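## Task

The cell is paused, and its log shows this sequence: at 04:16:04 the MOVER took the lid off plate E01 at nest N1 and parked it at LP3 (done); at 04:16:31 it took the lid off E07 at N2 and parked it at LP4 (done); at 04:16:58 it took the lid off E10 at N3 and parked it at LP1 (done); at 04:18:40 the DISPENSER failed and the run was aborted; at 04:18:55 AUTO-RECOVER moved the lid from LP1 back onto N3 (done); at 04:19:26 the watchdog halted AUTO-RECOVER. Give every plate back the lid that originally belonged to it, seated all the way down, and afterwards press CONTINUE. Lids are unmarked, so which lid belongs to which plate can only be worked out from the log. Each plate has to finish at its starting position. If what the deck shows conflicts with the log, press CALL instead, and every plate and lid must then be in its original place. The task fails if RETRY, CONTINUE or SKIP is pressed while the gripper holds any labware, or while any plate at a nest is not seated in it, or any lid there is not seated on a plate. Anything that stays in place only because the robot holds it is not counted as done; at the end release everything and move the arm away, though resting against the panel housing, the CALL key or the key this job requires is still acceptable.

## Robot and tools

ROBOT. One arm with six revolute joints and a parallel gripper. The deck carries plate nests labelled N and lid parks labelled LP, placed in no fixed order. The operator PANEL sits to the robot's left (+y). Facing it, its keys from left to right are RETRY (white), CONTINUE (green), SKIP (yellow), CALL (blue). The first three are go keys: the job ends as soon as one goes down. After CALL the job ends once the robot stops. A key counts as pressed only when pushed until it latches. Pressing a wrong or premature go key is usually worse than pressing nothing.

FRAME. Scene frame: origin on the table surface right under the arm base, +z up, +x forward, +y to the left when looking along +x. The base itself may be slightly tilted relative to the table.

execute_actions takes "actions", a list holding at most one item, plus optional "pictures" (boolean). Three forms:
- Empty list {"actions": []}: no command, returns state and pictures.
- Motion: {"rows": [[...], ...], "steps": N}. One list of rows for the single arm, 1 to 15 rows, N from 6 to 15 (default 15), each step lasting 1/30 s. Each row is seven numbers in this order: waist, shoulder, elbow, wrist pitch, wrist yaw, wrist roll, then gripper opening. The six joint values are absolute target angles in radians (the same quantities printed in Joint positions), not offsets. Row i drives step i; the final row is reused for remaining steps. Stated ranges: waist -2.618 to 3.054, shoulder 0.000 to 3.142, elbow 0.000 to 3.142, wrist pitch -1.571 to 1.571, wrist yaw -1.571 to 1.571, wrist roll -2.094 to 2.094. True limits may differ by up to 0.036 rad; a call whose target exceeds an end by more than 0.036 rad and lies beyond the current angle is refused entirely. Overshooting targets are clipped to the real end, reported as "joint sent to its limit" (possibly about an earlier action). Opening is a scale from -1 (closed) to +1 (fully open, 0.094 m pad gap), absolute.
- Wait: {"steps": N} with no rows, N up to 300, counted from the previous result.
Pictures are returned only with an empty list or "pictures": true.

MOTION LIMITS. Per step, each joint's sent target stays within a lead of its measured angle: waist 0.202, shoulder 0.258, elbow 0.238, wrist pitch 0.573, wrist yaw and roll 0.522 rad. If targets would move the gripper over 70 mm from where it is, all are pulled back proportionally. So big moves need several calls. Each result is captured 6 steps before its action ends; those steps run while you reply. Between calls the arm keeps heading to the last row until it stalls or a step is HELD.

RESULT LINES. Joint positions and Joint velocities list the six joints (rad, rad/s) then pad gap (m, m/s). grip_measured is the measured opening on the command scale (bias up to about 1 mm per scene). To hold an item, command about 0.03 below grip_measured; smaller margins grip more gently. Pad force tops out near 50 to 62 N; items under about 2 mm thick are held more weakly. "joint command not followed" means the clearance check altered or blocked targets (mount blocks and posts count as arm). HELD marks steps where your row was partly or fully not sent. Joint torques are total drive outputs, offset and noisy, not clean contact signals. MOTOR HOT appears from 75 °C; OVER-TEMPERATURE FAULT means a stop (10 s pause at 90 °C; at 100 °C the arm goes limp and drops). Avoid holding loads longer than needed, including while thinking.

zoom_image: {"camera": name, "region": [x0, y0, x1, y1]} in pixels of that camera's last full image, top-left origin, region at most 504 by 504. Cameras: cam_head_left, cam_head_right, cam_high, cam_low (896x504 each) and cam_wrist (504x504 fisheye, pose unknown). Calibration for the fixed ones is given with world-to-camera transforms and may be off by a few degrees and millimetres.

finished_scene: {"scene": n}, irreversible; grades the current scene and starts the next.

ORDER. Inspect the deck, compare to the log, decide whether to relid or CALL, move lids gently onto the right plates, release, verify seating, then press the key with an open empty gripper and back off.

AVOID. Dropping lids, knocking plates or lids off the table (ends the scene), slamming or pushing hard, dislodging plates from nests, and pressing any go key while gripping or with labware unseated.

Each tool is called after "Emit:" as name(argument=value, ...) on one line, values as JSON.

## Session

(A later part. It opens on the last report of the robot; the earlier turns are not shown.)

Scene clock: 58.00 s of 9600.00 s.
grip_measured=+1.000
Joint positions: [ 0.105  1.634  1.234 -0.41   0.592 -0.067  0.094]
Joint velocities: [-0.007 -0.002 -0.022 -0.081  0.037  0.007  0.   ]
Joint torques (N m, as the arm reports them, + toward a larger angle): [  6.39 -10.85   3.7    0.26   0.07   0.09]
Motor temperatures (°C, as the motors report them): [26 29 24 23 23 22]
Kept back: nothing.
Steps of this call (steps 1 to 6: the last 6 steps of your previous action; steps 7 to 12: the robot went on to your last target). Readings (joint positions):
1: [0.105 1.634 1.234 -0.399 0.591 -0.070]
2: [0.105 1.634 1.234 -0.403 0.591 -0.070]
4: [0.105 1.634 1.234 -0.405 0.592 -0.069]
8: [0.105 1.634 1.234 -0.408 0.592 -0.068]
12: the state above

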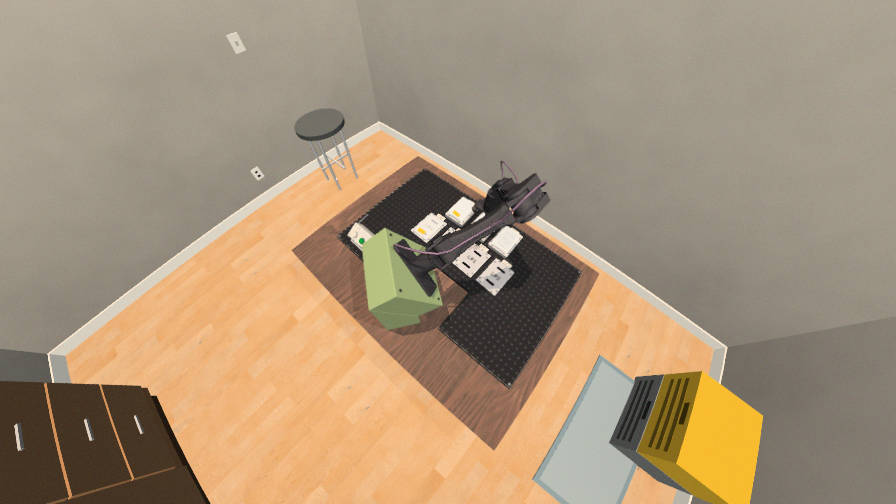

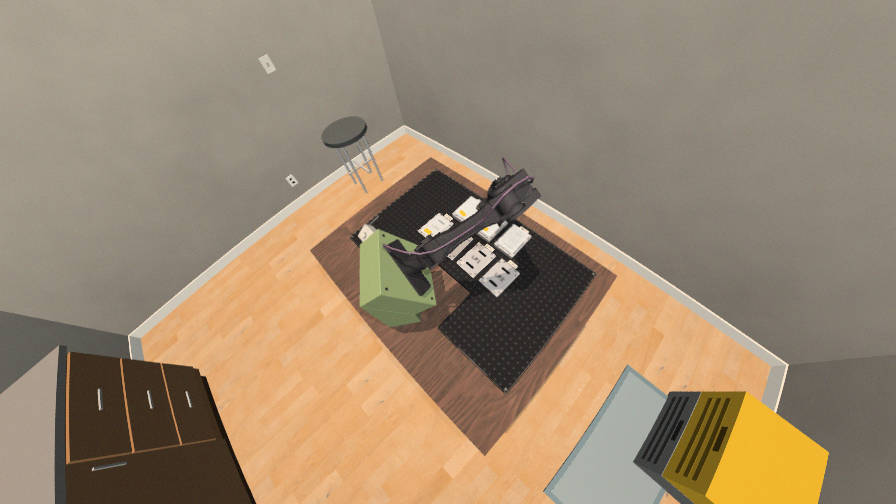

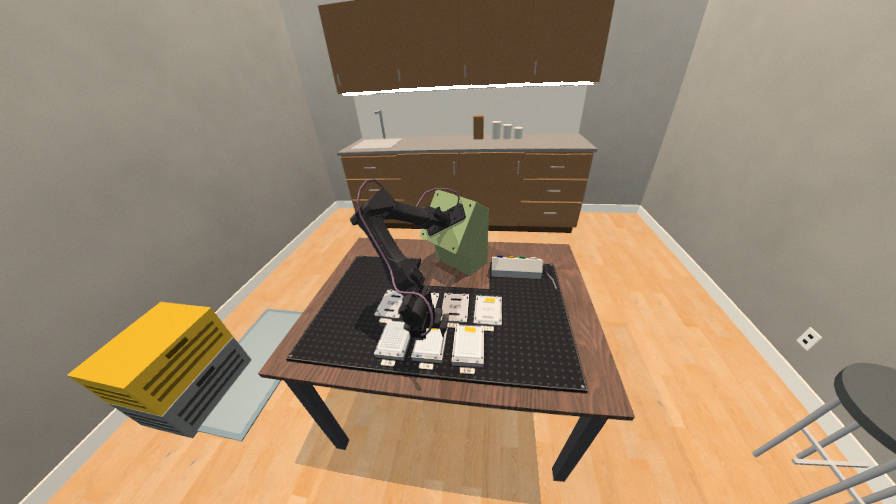

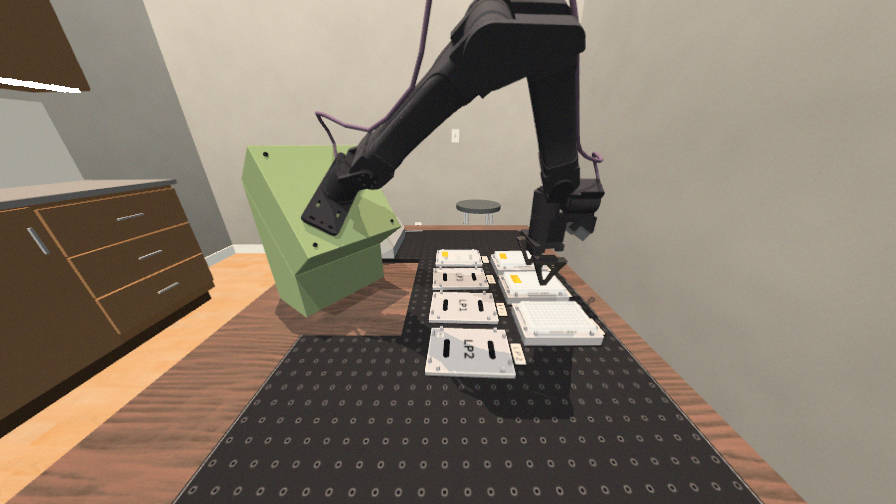

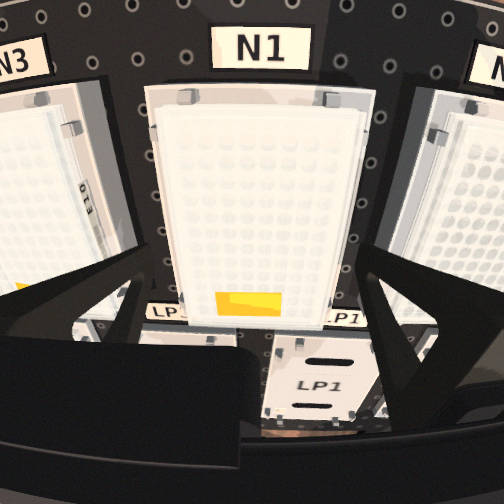

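Emit:
execute_actions(actions=[{"rows":[[0.2,1.5,1.234,-0.55,0.65,0.02,1]],"steps":15}])

Emit:
execute_actions(actions=[{"rows":[[0.3,1.55,1.15,-0.46,0.7,0.12,1],[0.35,1.6,1.12,-0.43,0.72,0.17,1],[0.4,1.65,1.1,-0.4,0.74,0.22,1],[0.45,1.7,1.07,-0.37,0.76,0.27,1],[0.5,1.75,1.04,-0.34,0.78,0.32,1],[0.55,1.8,1.0,-0.3,0.8,0.38,1]],"steps":15}])

Emit:
execute_actions(actions=[{"rows":[[0.65,1.9,0.95,-0.24,0.85,0.5,1],[0.68,1.95,0.92,-0.2,0.87,0.55,1],[0.71,2.0,0.89,-0.16,0.89,0.6,1],[0.74,2.08,0.84,-0.11,0.92,0.66,1]],"steps":15}])

Emit:
execute_actions(actions=[{"steps":25}], pictures=true)

Emit:
zoom_image(camera="cam_low", region=[490,240,610,320])

Scene clock: 61.47 s of 9600.00 s.
grip_measured=+1.000
Joint positions: [ 0.193  1.499  1.232 -0.511  0.636  0.002  0.094]
Joint velocities: [ 0.012 -0.002  0.017 -0.095  0.066  0.11   0.   ]
Joint torques (N m, as the arm reports them, + toward a larger angle): [ 5.29 -8.71  3.99  0.26 -0.03  0.07]
Motor temperatures (°C, as the motors report them): [26 30 24 23 23 22]
Steps of this call (steps 1 to 30: the robot went on to your last target; steps 31 to 90: nothing new was sent; then 0.17 s passed at rest; steps 91 to 99: the first 9 steps of this action). Readings (joint positions):
91: [0.112 1.624 1.234 -0.423 0.600 -0.055]
92: [0.126 1.606 1.232 -0.456 0.609 -0.041]
94: [0.165 1.555 1.232 -0.496 0.620 -0.022]
98: [0.193 1.500 1.232 -0.509 0.632 -0.001]
99: the state above

Scene clock: 61.97 s of 9600.00 s.
grip_measured=+1.000
Joint positions: [ 0.456  1.704  1.085 -0.373  0.738  0.222  0.094]
Joint velocities: [ 0.916  1.009 -0.696  0.491  0.315  0.872  0.   ]
Joint torques (N m, as the arm reports them, + toward a larger angle): [ 8.56 -5.65  0.12  0.19 -0.01  0.05]
Motor temperatures (°C, as the motors report them): [26 30 24 23 23 22]
Steps of this call (steps 1 to 6: the last 6 steps of your previous action; steps 7 to 15: the first 9 steps of this action). Readings (joint positions):
7: [0.202 1.500 1.223 -0.521 0.653 0.026]
8: [0.223 1.505 1.207 -0.499 0.672 0.050]
10: [0.291 1.540 1.179 -0.464 0.696 0.095]
14: [0.424 1.669 1.108 -0.391 0.728 0.193]
15: the state above

Scene clock: 62.47 s of 9600.00 s.
grip_measured=+1.000
Joint positions: [ 0.735  2.077  0.861 -0.155  0.868  0.583  0.094]
Joint velocities: [ 0.173  0.593 -0.515  0.037  0.022  0.418  0.   ]
Joint torques (N m, as the arm reports them, + toward a larger angle): [ 7.43 -8.7   2.58  0.72  0.47  0.13]
Motor temperatures (°C, as the motors report them): [26 30 24 23 23 22]
Steps of this call (steps 1 to 6: the last 6 steps of your previous action; steps 7 to 15: the first 9 steps of this action). Readings (joint positions):
7: [0.555 1.822 0.994 -0.333 0.776 0.358]
8: [0.572 1.836 0.989 -0.302 0.801 0.393]
10: [0.628 1.895 0.966 -0.233 0.836 0.459]
14: [0.726 2.052 0.880 -0.155 0.867 0.567]
15: the state above

Scene clock: 63.30 s of 9600.00 s.
grip_measured=+1.000
Joint positions: [ 0.736  2.097  0.837 -0.119  0.907  0.653  0.094]
Joint velocities: [-0.007 -0.002 -0.012 -0.081 -0.037 -0.007  0.   ]
Joint torques (N m, as the arm reports them, + toward a larger angle): [ 8.2  -7.12  1.78  0.39  0.13  0.08]
Motor temperatures (°C, as the motors report them): [27 30 24 23 23 22]
Kept back: nothing.
Steps of this call (steps 1 to 6: the last 6 steps of your previous action; steps 7 to 25: the robot went on to your last target). Readings (joint positions):
1: [0.738 2.092 0.847 -0.157 0.870 0.597]
2: [0.737 2.097 0.839 -0.159 0.873 0.608]
4: [0.736 2.097 0.837 -0.151 0.885 0.624]
8: [0.736 2.097 0.837 -0.130 0.898 0.641]
25: the state above

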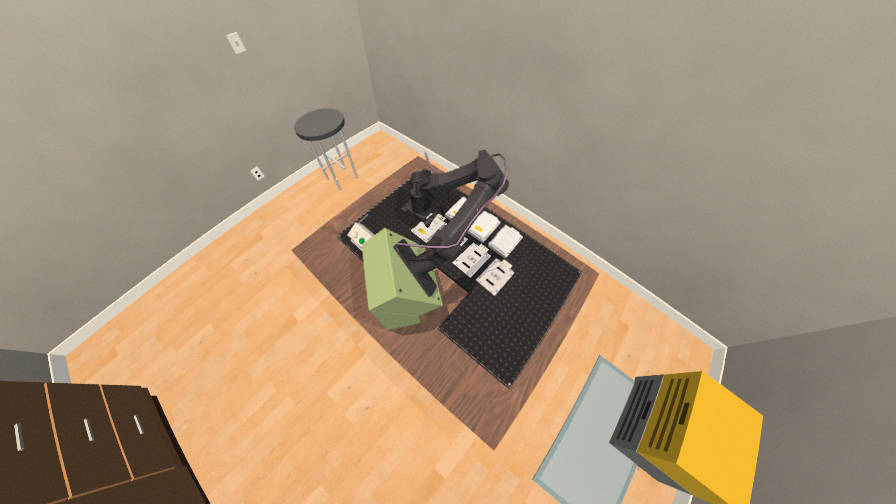

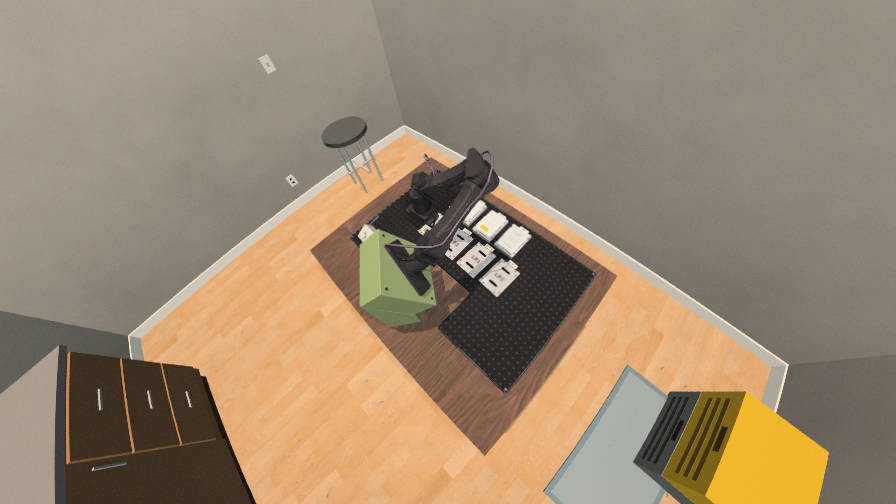

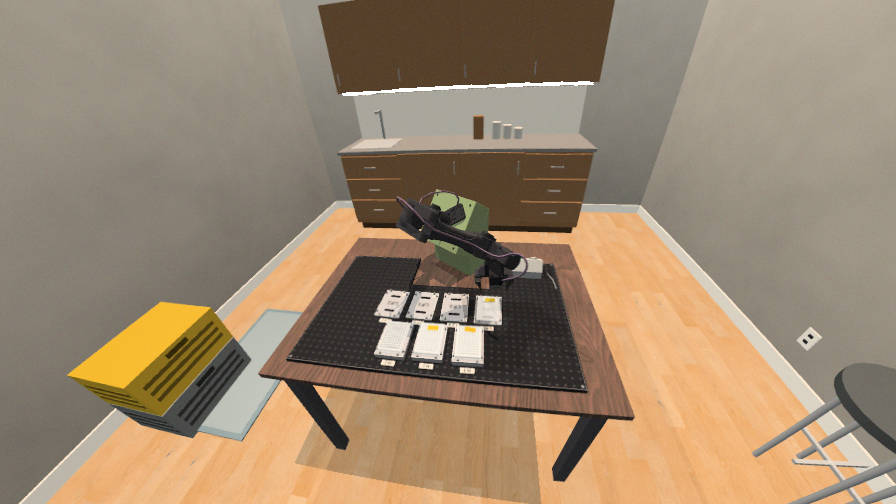

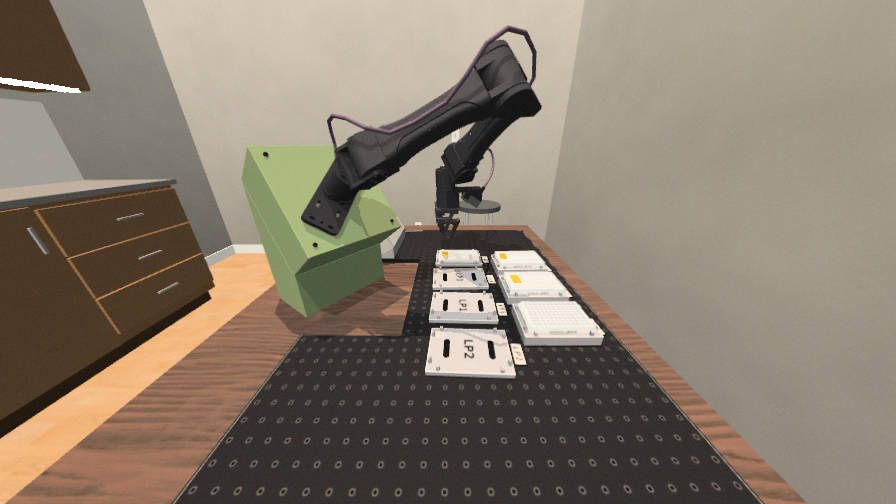

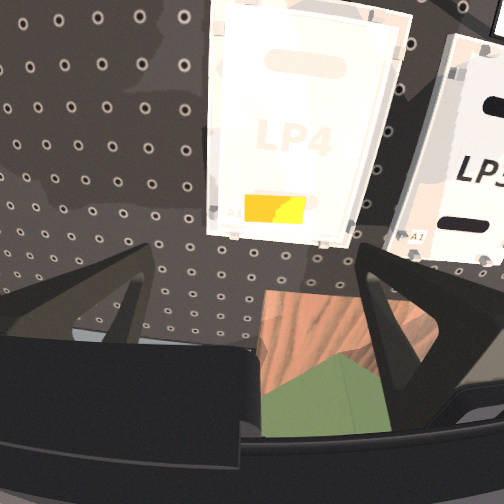

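Region (490, 240, 610, 320) of cam_low's 896x504 image, scaled by 4.200, with more detail than that image has.

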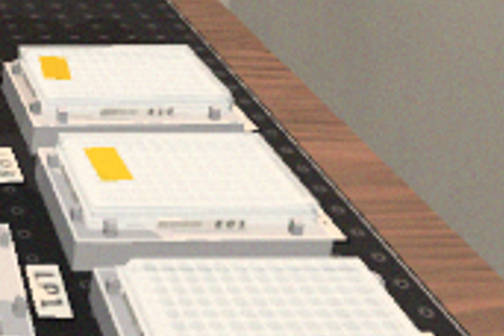

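Emit:
execute_actions(actions=[{"rows":[[0.64,2.12,0.9,0.04,0.88,0.56,1]],"steps":15}])

Emit:
execute_actions(actions=[{"steps":15}], pictures=true)

Scene clock: 63.80 s of 9600.00 s.
grip_measured=+1.000
Joint positions: [0.623 2.105 0.882 0.016 0.888 0.58  0.094]
Joint velocities: [ 0.051 -0.002  0.017  0.11  -0.022 -0.081  0.   ]
Joint torques (N m, as the arm reports them, + toward a larger angle): [ 9.26 -4.95  2.79  0.42 -0.01 -0.07]
Motor temperatures (°C, as the motors report them): [27 30 24 23 23 22]
Steps of this call (steps 1 to 6: the robot went on to your last target; steps 7 to 15: the first 9 steps of this action). Readings (joint positions):
7: [0.728 2.097 0.839 -0.107 0.901 0.640]
8: [0.709 2.102 0.848 -0.085 0.894 0.625]
10: [0.661 2.105 0.868 -0.041 0.889 0.604]
14: [0.623 2.105 0.882 0.012 0.889 0.583]
15: the state above

Scene clock: 64.30 s of 9600.00 s.
grip_measured=+1.000
Joint positions: [0.623 2.105 0.882 0.031 0.885 0.568 0.094]
Joint velocities: [-0.017 -0.022  0.012 -0.037  0.066  0.037  0.   ]
Joint torques (N m, as the arm reports them, + toward a larger angle): [ 9.46 -4.93  2.81  0.42 -0.06 -0.08]
Motor temperatures (°C, as the motors report them): [27 30 24 23 23 22]
Kept back: nothing.
Steps of this call (steps 1 to 6: the last 6 steps of your previous action; steps 7 to 15: the robot went on to your last target). Readings (joint positions):
1: [0.623 2.105 0.882 0.019 0.887 0.577]
2: [0.623 2.105 0.882 0.021 0.887 0.575]
4: [0.623 2.105 0.882 0.025 0.886 0.573]
8: [0.623 2.105 0.882 0.029 0.886 0.570]
15: the state above

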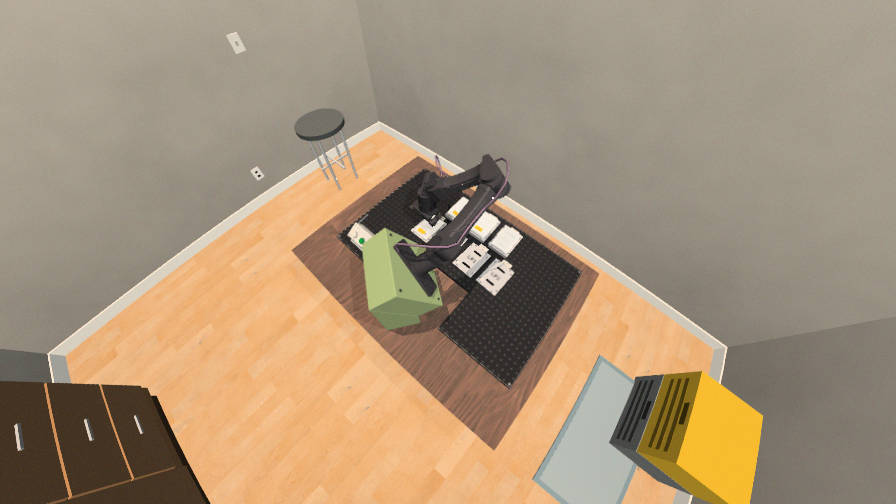

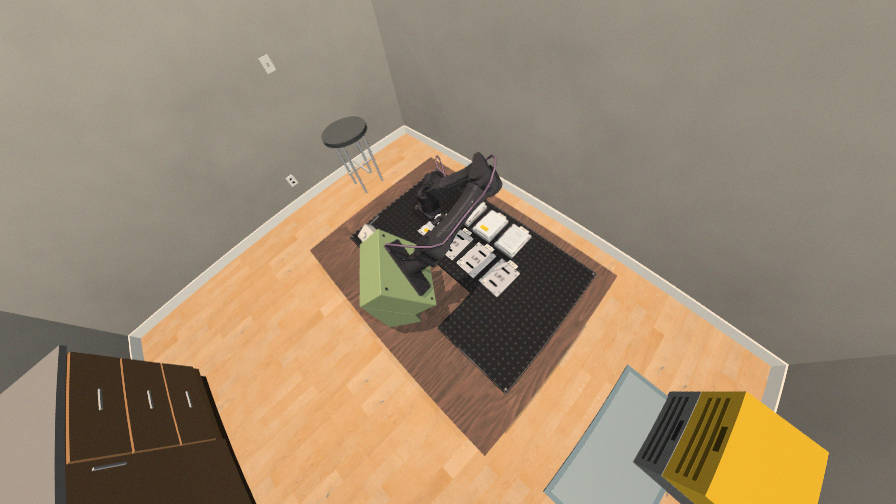

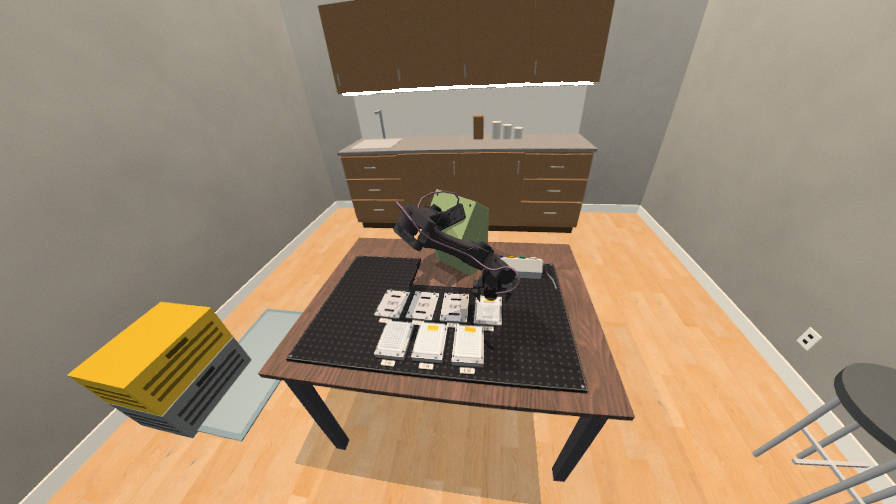

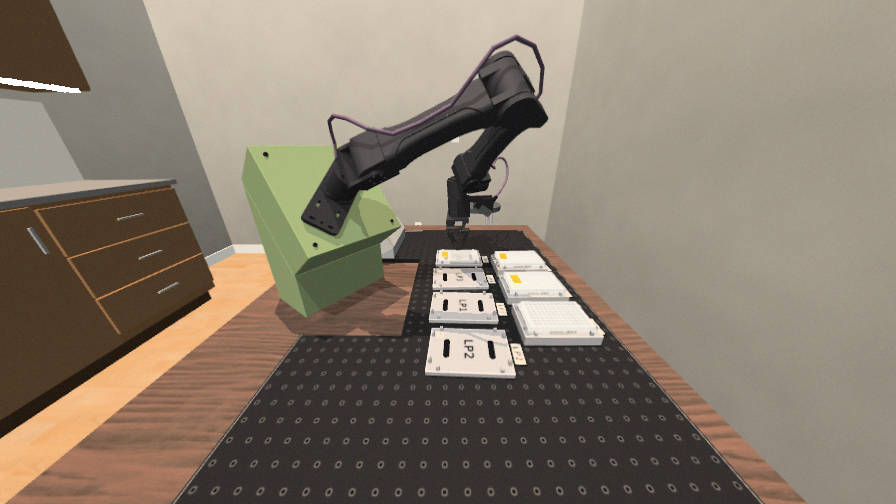

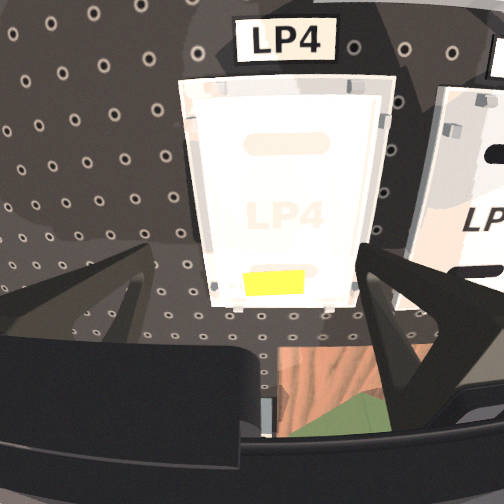

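Emit:
execute_actions(actions=[{"rows":[[0.55,2.125,0.85,0.11,0.86,0.48,1]],"steps":15}])

Emit:
execute_actions(actions=[{"steps":15}], pictures=true)

Scene clock: 64.83 s of 9600.00 s.
grip_measured=+1.000
Joint positions: [0.536 2.105 0.874 0.091 0.87  0.499 0.094]
Joint velocities: [-0.012 -0.002 -0.007  0.095 -0.022 -0.139  0.   ]
Joint torques (N m, as the arm reports them, + toward a larger angle): [ 9.07 -4.69 -1.3   0.41  0.   -0.07]
Motor temperatures (°C, as the motors report them): [27 30 24 23 23 22]
Steps of this call (steps 1 to 7: the robot went on to your last target; steps 8 to 16: the first 9 steps of this action). Readings (joint positions):
8: [0.617 2.105 0.880 0.040 0.881 0.556]
9: [0.604 2.105 0.878 0.054 0.874 0.541]
11: [0.568 2.105 0.876 0.071 0.871 0.522]
15: [0.536 2.105 0.874 0.088 0.871 0.502]
16: the state above

Scene clock: 65.33 s of 9600.00 s.
grip_measured=+1.000
Joint positions: [0.536 2.105 0.874 0.1   0.866 0.488 0.094]
Joint velocities: [-0.027 -0.007 -0.022  0.037  0.022 -0.081  0.   ]
Joint torques (N m, as the arm reports them, + toward a larger angle): [ 9.04 -4.72 -1.3   0.41 -0.05 -0.07]
Motor temperatures (°C, as the motors report them): [27 30 24 23 23 22]
Kept back: nothing.
Steps of this call (steps 1 to 6: the last 6 steps of your previous action; steps 7 to 15: the robot went on to your last target). Readings (joint positions):
1: [0.536 2.105 0.874 0.093 0.868 0.496]
2: [0.536 2.105 0.874 0.094 0.868 0.495]
4: [0.536 2.105 0.874 0.097 0.867 0.492]
8: [0.536 2.105 0.874 0.099 0.866 0.489]
15: the state above

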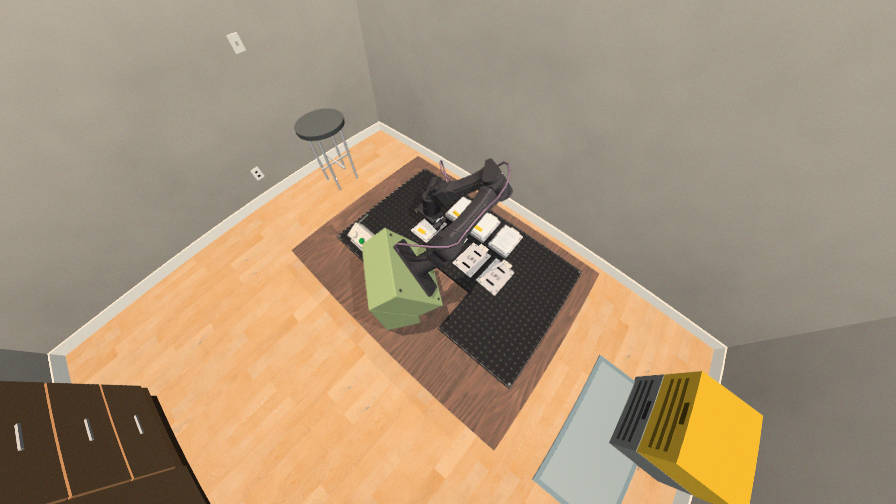

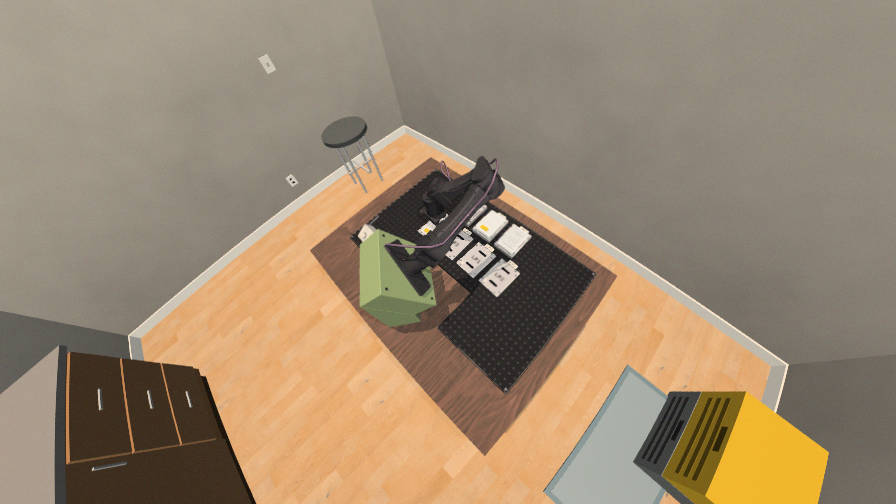

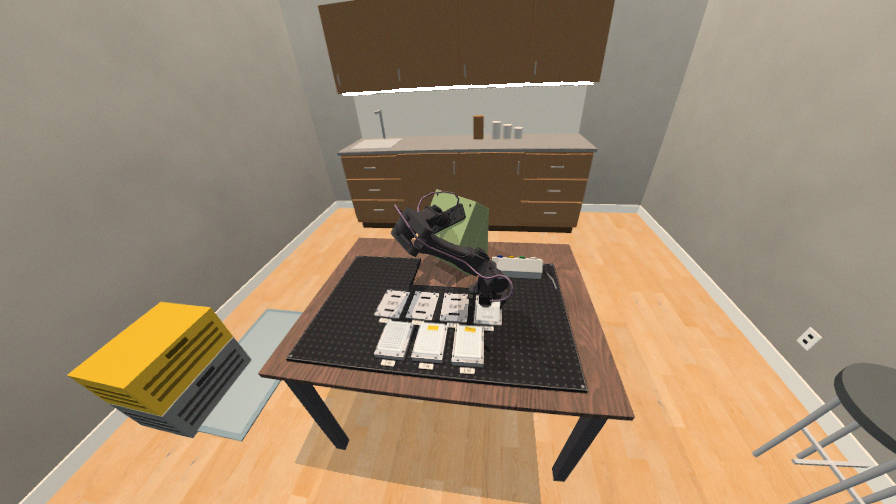

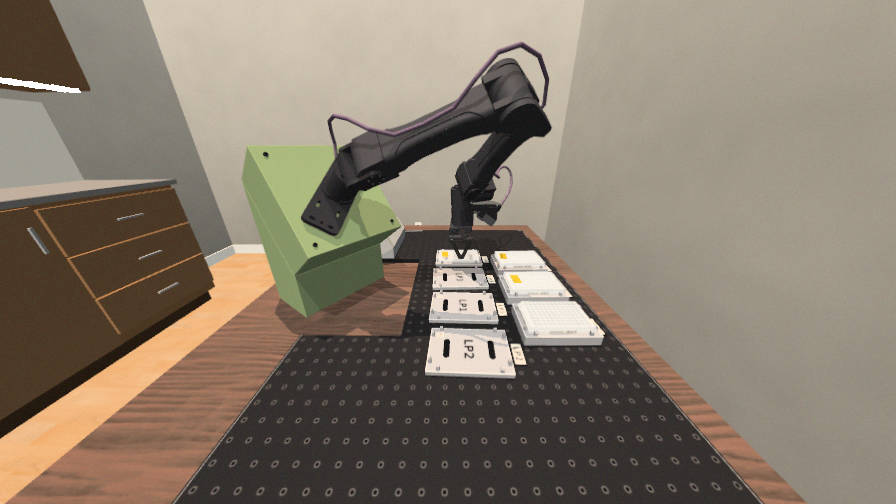

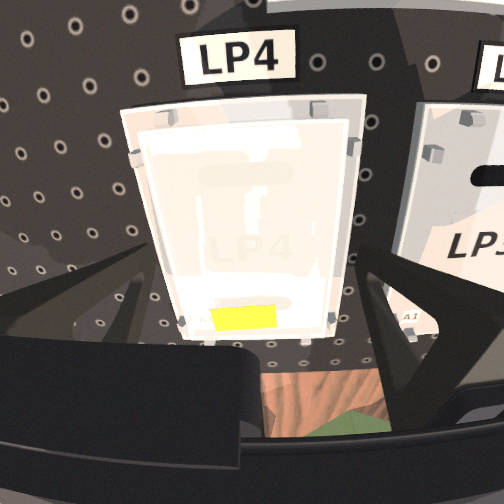

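Emit:
execute_actions(actions=[{"rows":[[0.52,2.165,0.85,0.15,0.85,0.38,1]],"steps":15}])

Emit:
execute_actions(actions=[{"steps":15}], pictures=true)

Emit:
zoom_image(camera="cam_low", region=[420,220,510,280])

Scene clock: 66.00 s of 9600.00 s.
grip_measured=+1.000
Joint positions: [0.519 2.149 0.874 0.131 0.857 0.401 0.094]
Joint velocities: [ 0.002  0.007 -0.022  0.066  0.095 -0.125  0.   ]
Joint torques (N m, as the arm reports them, + toward a larger angle): [ 8.14 -5.15 -1.59  0.37 -0.07 -0.08]
Motor temperatures (°C, as the motors report them): [27 29 24 23 23 22]
Steps of this call (steps 1 to 11: the robot went on to your last target; steps 12 to 20: the first 9 steps of this action). Readings (joint positions):
12: [0.535 2.109 0.874 0.106 0.865 0.473]
13: [0.532 2.116 0.874 0.119 0.864 0.456]
15: [0.525 2.134 0.874 0.128 0.861 0.431]
19: [0.519 2.149 0.874 0.129 0.857 0.405]
20: the state above

Scene clock: 66.50 s of 9600.00 s.
grip_measured=+1.000
Joint positions: [0.519 2.149 0.874 0.14  0.856 0.388 0.094]
Joint velocities: [ 0.002 -0.012  0.002  0.007  0.081  0.007  0.   ]
Joint torques (N m, as the arm reports them, + toward a larger angle): [ 8.11 -5.11 -1.59  0.39 -0.06 -0.08]
Motor temperatures (°C, as the motors report them): [27 29 24 23 23 22]
Kept back: nothing.
Steps of this call (steps 1 to 6: the last 6 steps of your previous action; steps 7 to 15: the robot went on to your last target). Readings (joint positions):
1: [0.519 2.149 0.874 0.133 0.857 0.398]
2: [0.519 2.149 0.874 0.135 0.857 0.396]
4: [0.519 2.149 0.874 0.137 0.857 0.393]
8: [0.519 2.149 0.874 0.139 0.856 0.390]
15: the state above

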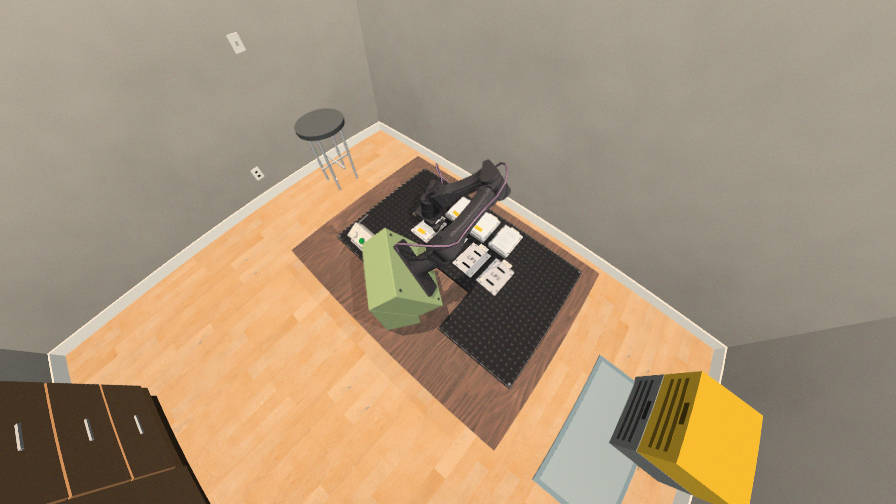

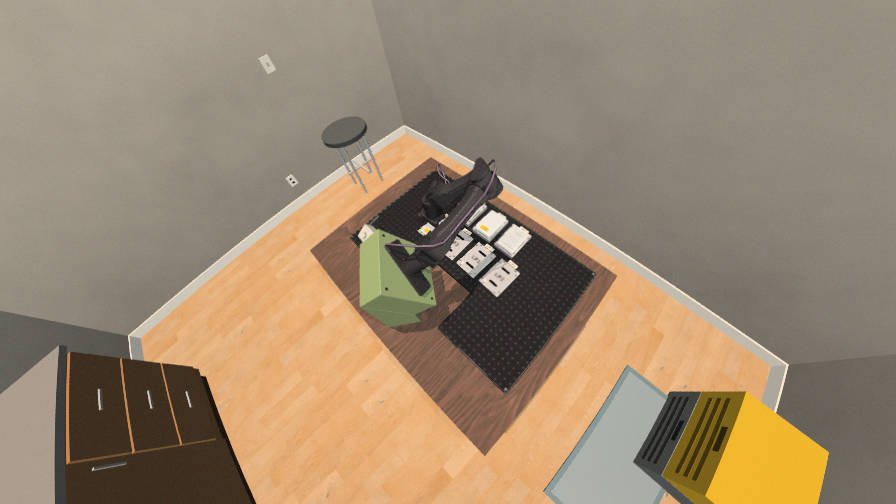

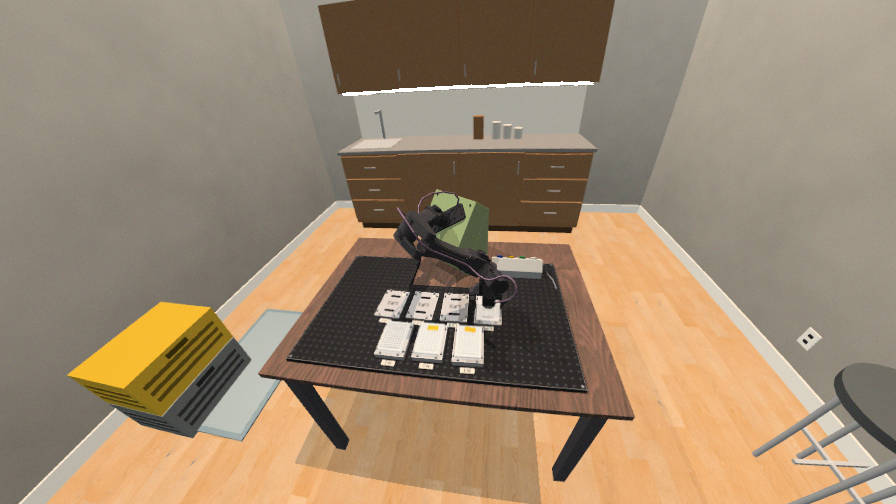

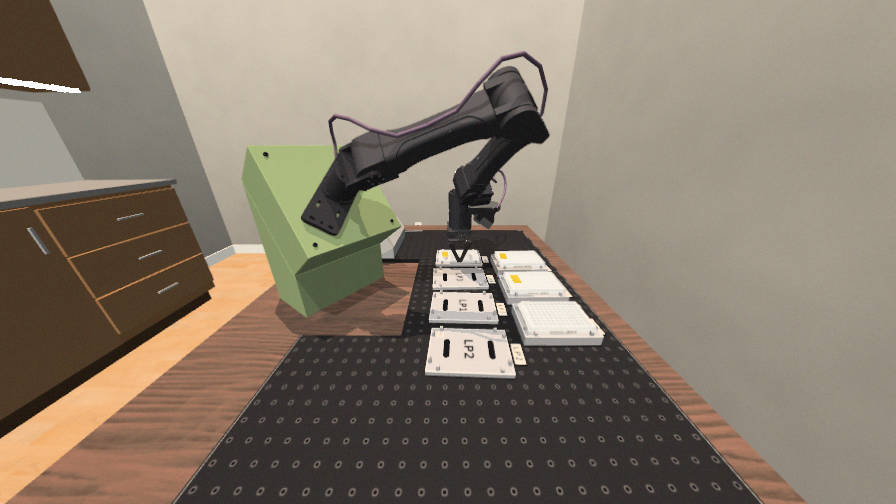

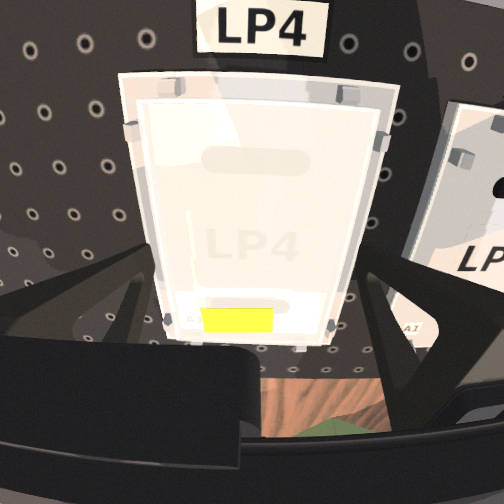

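Region (420, 220, 510, 280) of cam_low's 896x504 image, scaled by 5.600, with more detail than that image has.

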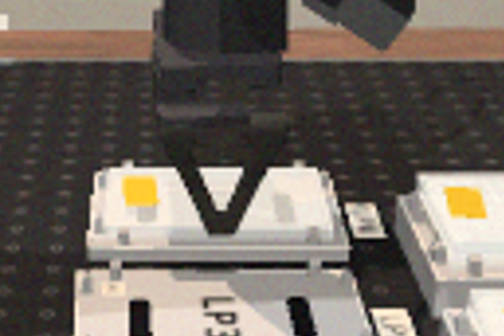

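Emit:
execute_actions(actions=[{"rows":[[0.51,2.19,0.86,0.185,0.85,0.37,1]],"steps":15}])

Emit:
execute_actions(actions=[{"rows":[[0.51,2.19,0.86,0.185,0.85,0.37,0.75]],"steps":15}])

Emit:
execute_actions(actions=[{"steps":10}], pictures=true)

Emit:
zoom_image(camera="cam_low", region=[420,220,510,280])

Scene clock: 67.07 s of 9600.00 s.
grip_measured=+1.000
Joint positions: [0.51  2.171 0.874 0.168 0.856 0.379 0.094]
Joint velocities: [-0.017  0.007  0.007  0.022 -0.037  0.007  0.   ]
Joint torques (N m, as the arm reports them, + toward a larger angle): [ 8.01 -4.75 -0.82  0.37 -0.06 -0.08]
Motor temperatures (°C, as the motors report them): [27 29 24 23 23 22]
Steps of this call (steps 1 to 8: the robot went on to your last target; steps 9 to 17: the first 9 steps of this action). Readings (joint positions):
9: [0.518 2.151 0.874 0.144 0.856 0.386]
10: [0.517 2.155 0.874 0.153 0.856 0.384]
12: [0.513 2.164 0.874 0.162 0.856 0.382]
16: [0.510 2.171 0.874 0.167 0.856 0.379]
17: the state above

Scene clock: 67.57 s of 9600.00 s.
grip_measured=+0.785
Joint positions: [0.51  2.171 0.874 0.175 0.856 0.377 0.084]
Joint velocities: [ 0.002 -0.002  0.012  0.037  0.022 -0.007 -0.   ]
Joint torques (N m, as the arm reports them, + toward a larger angle): [ 8.01 -4.81 -0.82  0.4  -0.05 -0.08]
Motor temperatures (°C, as the motors report them): [27 29 24 23 23 22]
Steps of this call (steps 1 to 6: the last 6 steps of your previous action; steps 7 to 15: the first 9 steps of this action). Readings (joint positions):
7: [0.510 2.171 0.874 0.174 0.856 0.377]
8: [0.510 2.171 0.874 0.174 0.856 0.377]
10: [0.510 2.171 0.874 0.174 0.856 0.377]
14: [0.510 2.171 0.874 0.175 0.856 0.377]
15: the state above

Scene clock: 67.90 s of 9600.00 s.
grip_measured=+0.785
Joint positions: [0.51  2.171 0.874 0.175 0.856 0.377 0.084]
Joint velocities: [-0.007 -0.007 -0.007 -0.022 -0.022  0.022  0.001]
Joint torques (N m, as the arm reports them, + toward a larger angle): [ 8.03 -4.81 -0.81  0.4  -0.05 -0.08]
Motor temperatures (°C, as the motors report them): [27 29 24 23 23 22]
Kept back: nothing.
Steps of this call (steps 1 to 6: the last 6 steps of your previous action; steps 7 to 10: the robot went on to your last target). Readings (joint positions):
1: [0.510 2.171 0.874 0.175 0.856 0.377]
2: [0.510 2.171 0.874 0.175 0.856 0.377]
4: [0.510 2.171 0.874 0.175 0.856 0.377]
8: [0.510 2.171 0.874 0.175 0.856 0.377]
10: the state above

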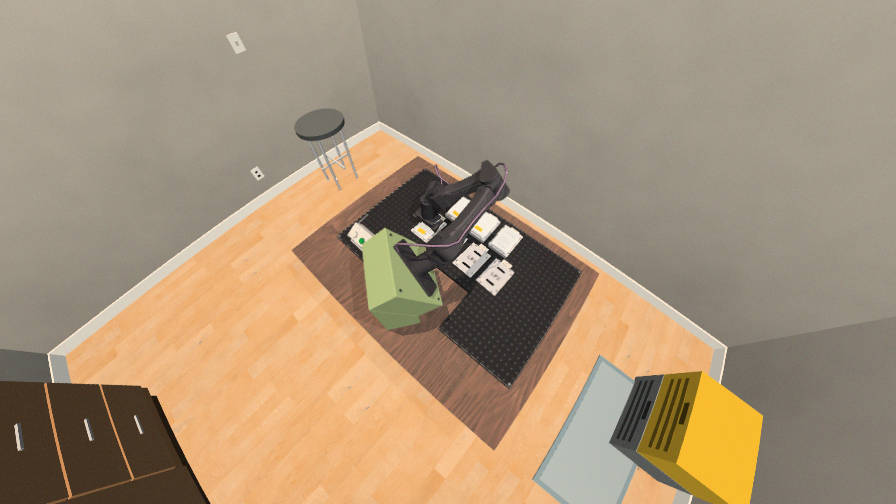

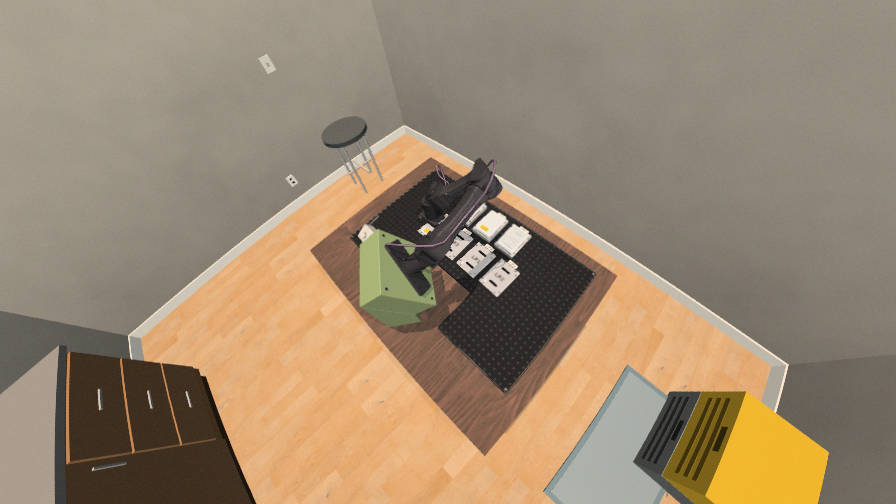

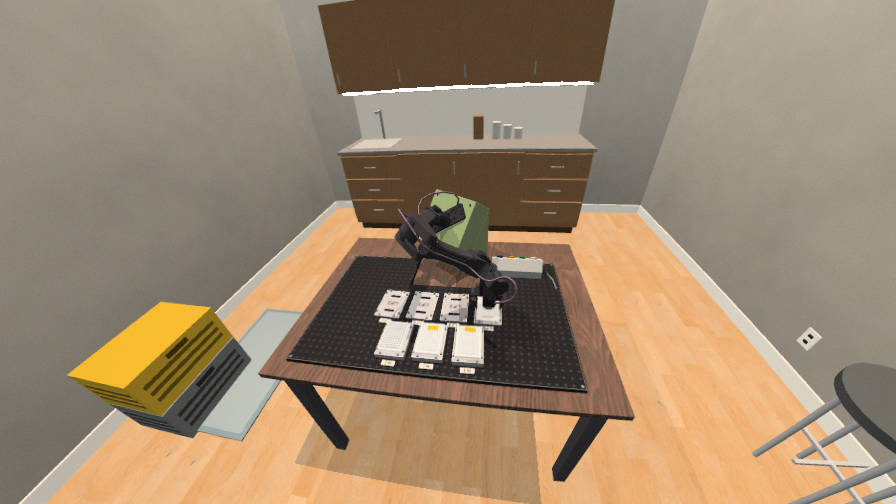

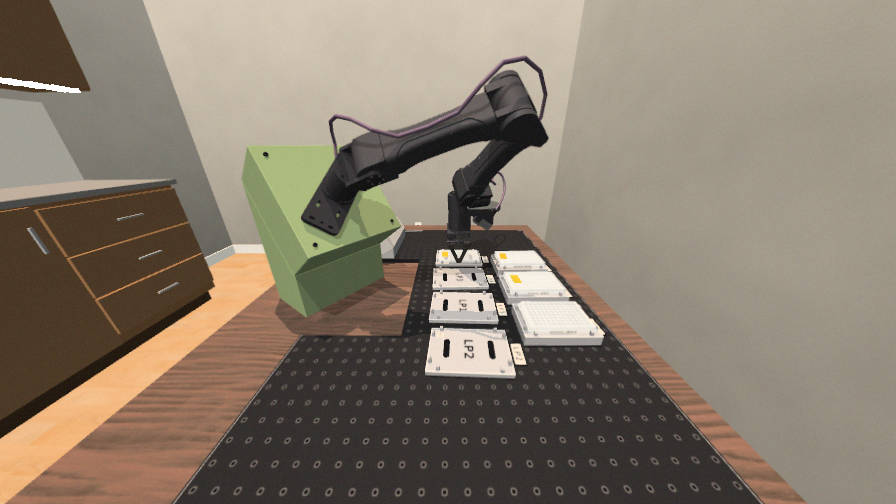

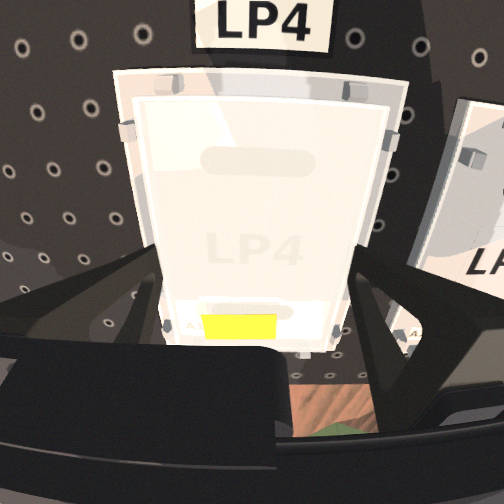

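Region (420, 220, 510, 280) of cam_low's 896x504 image, scaled by 5.600, with more detail than that image has.

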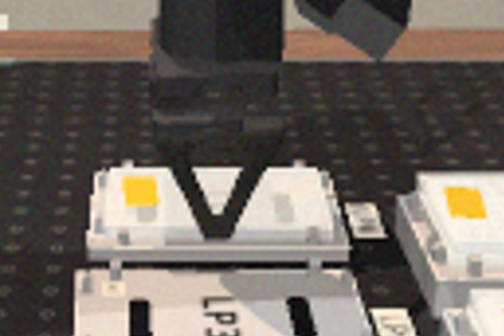

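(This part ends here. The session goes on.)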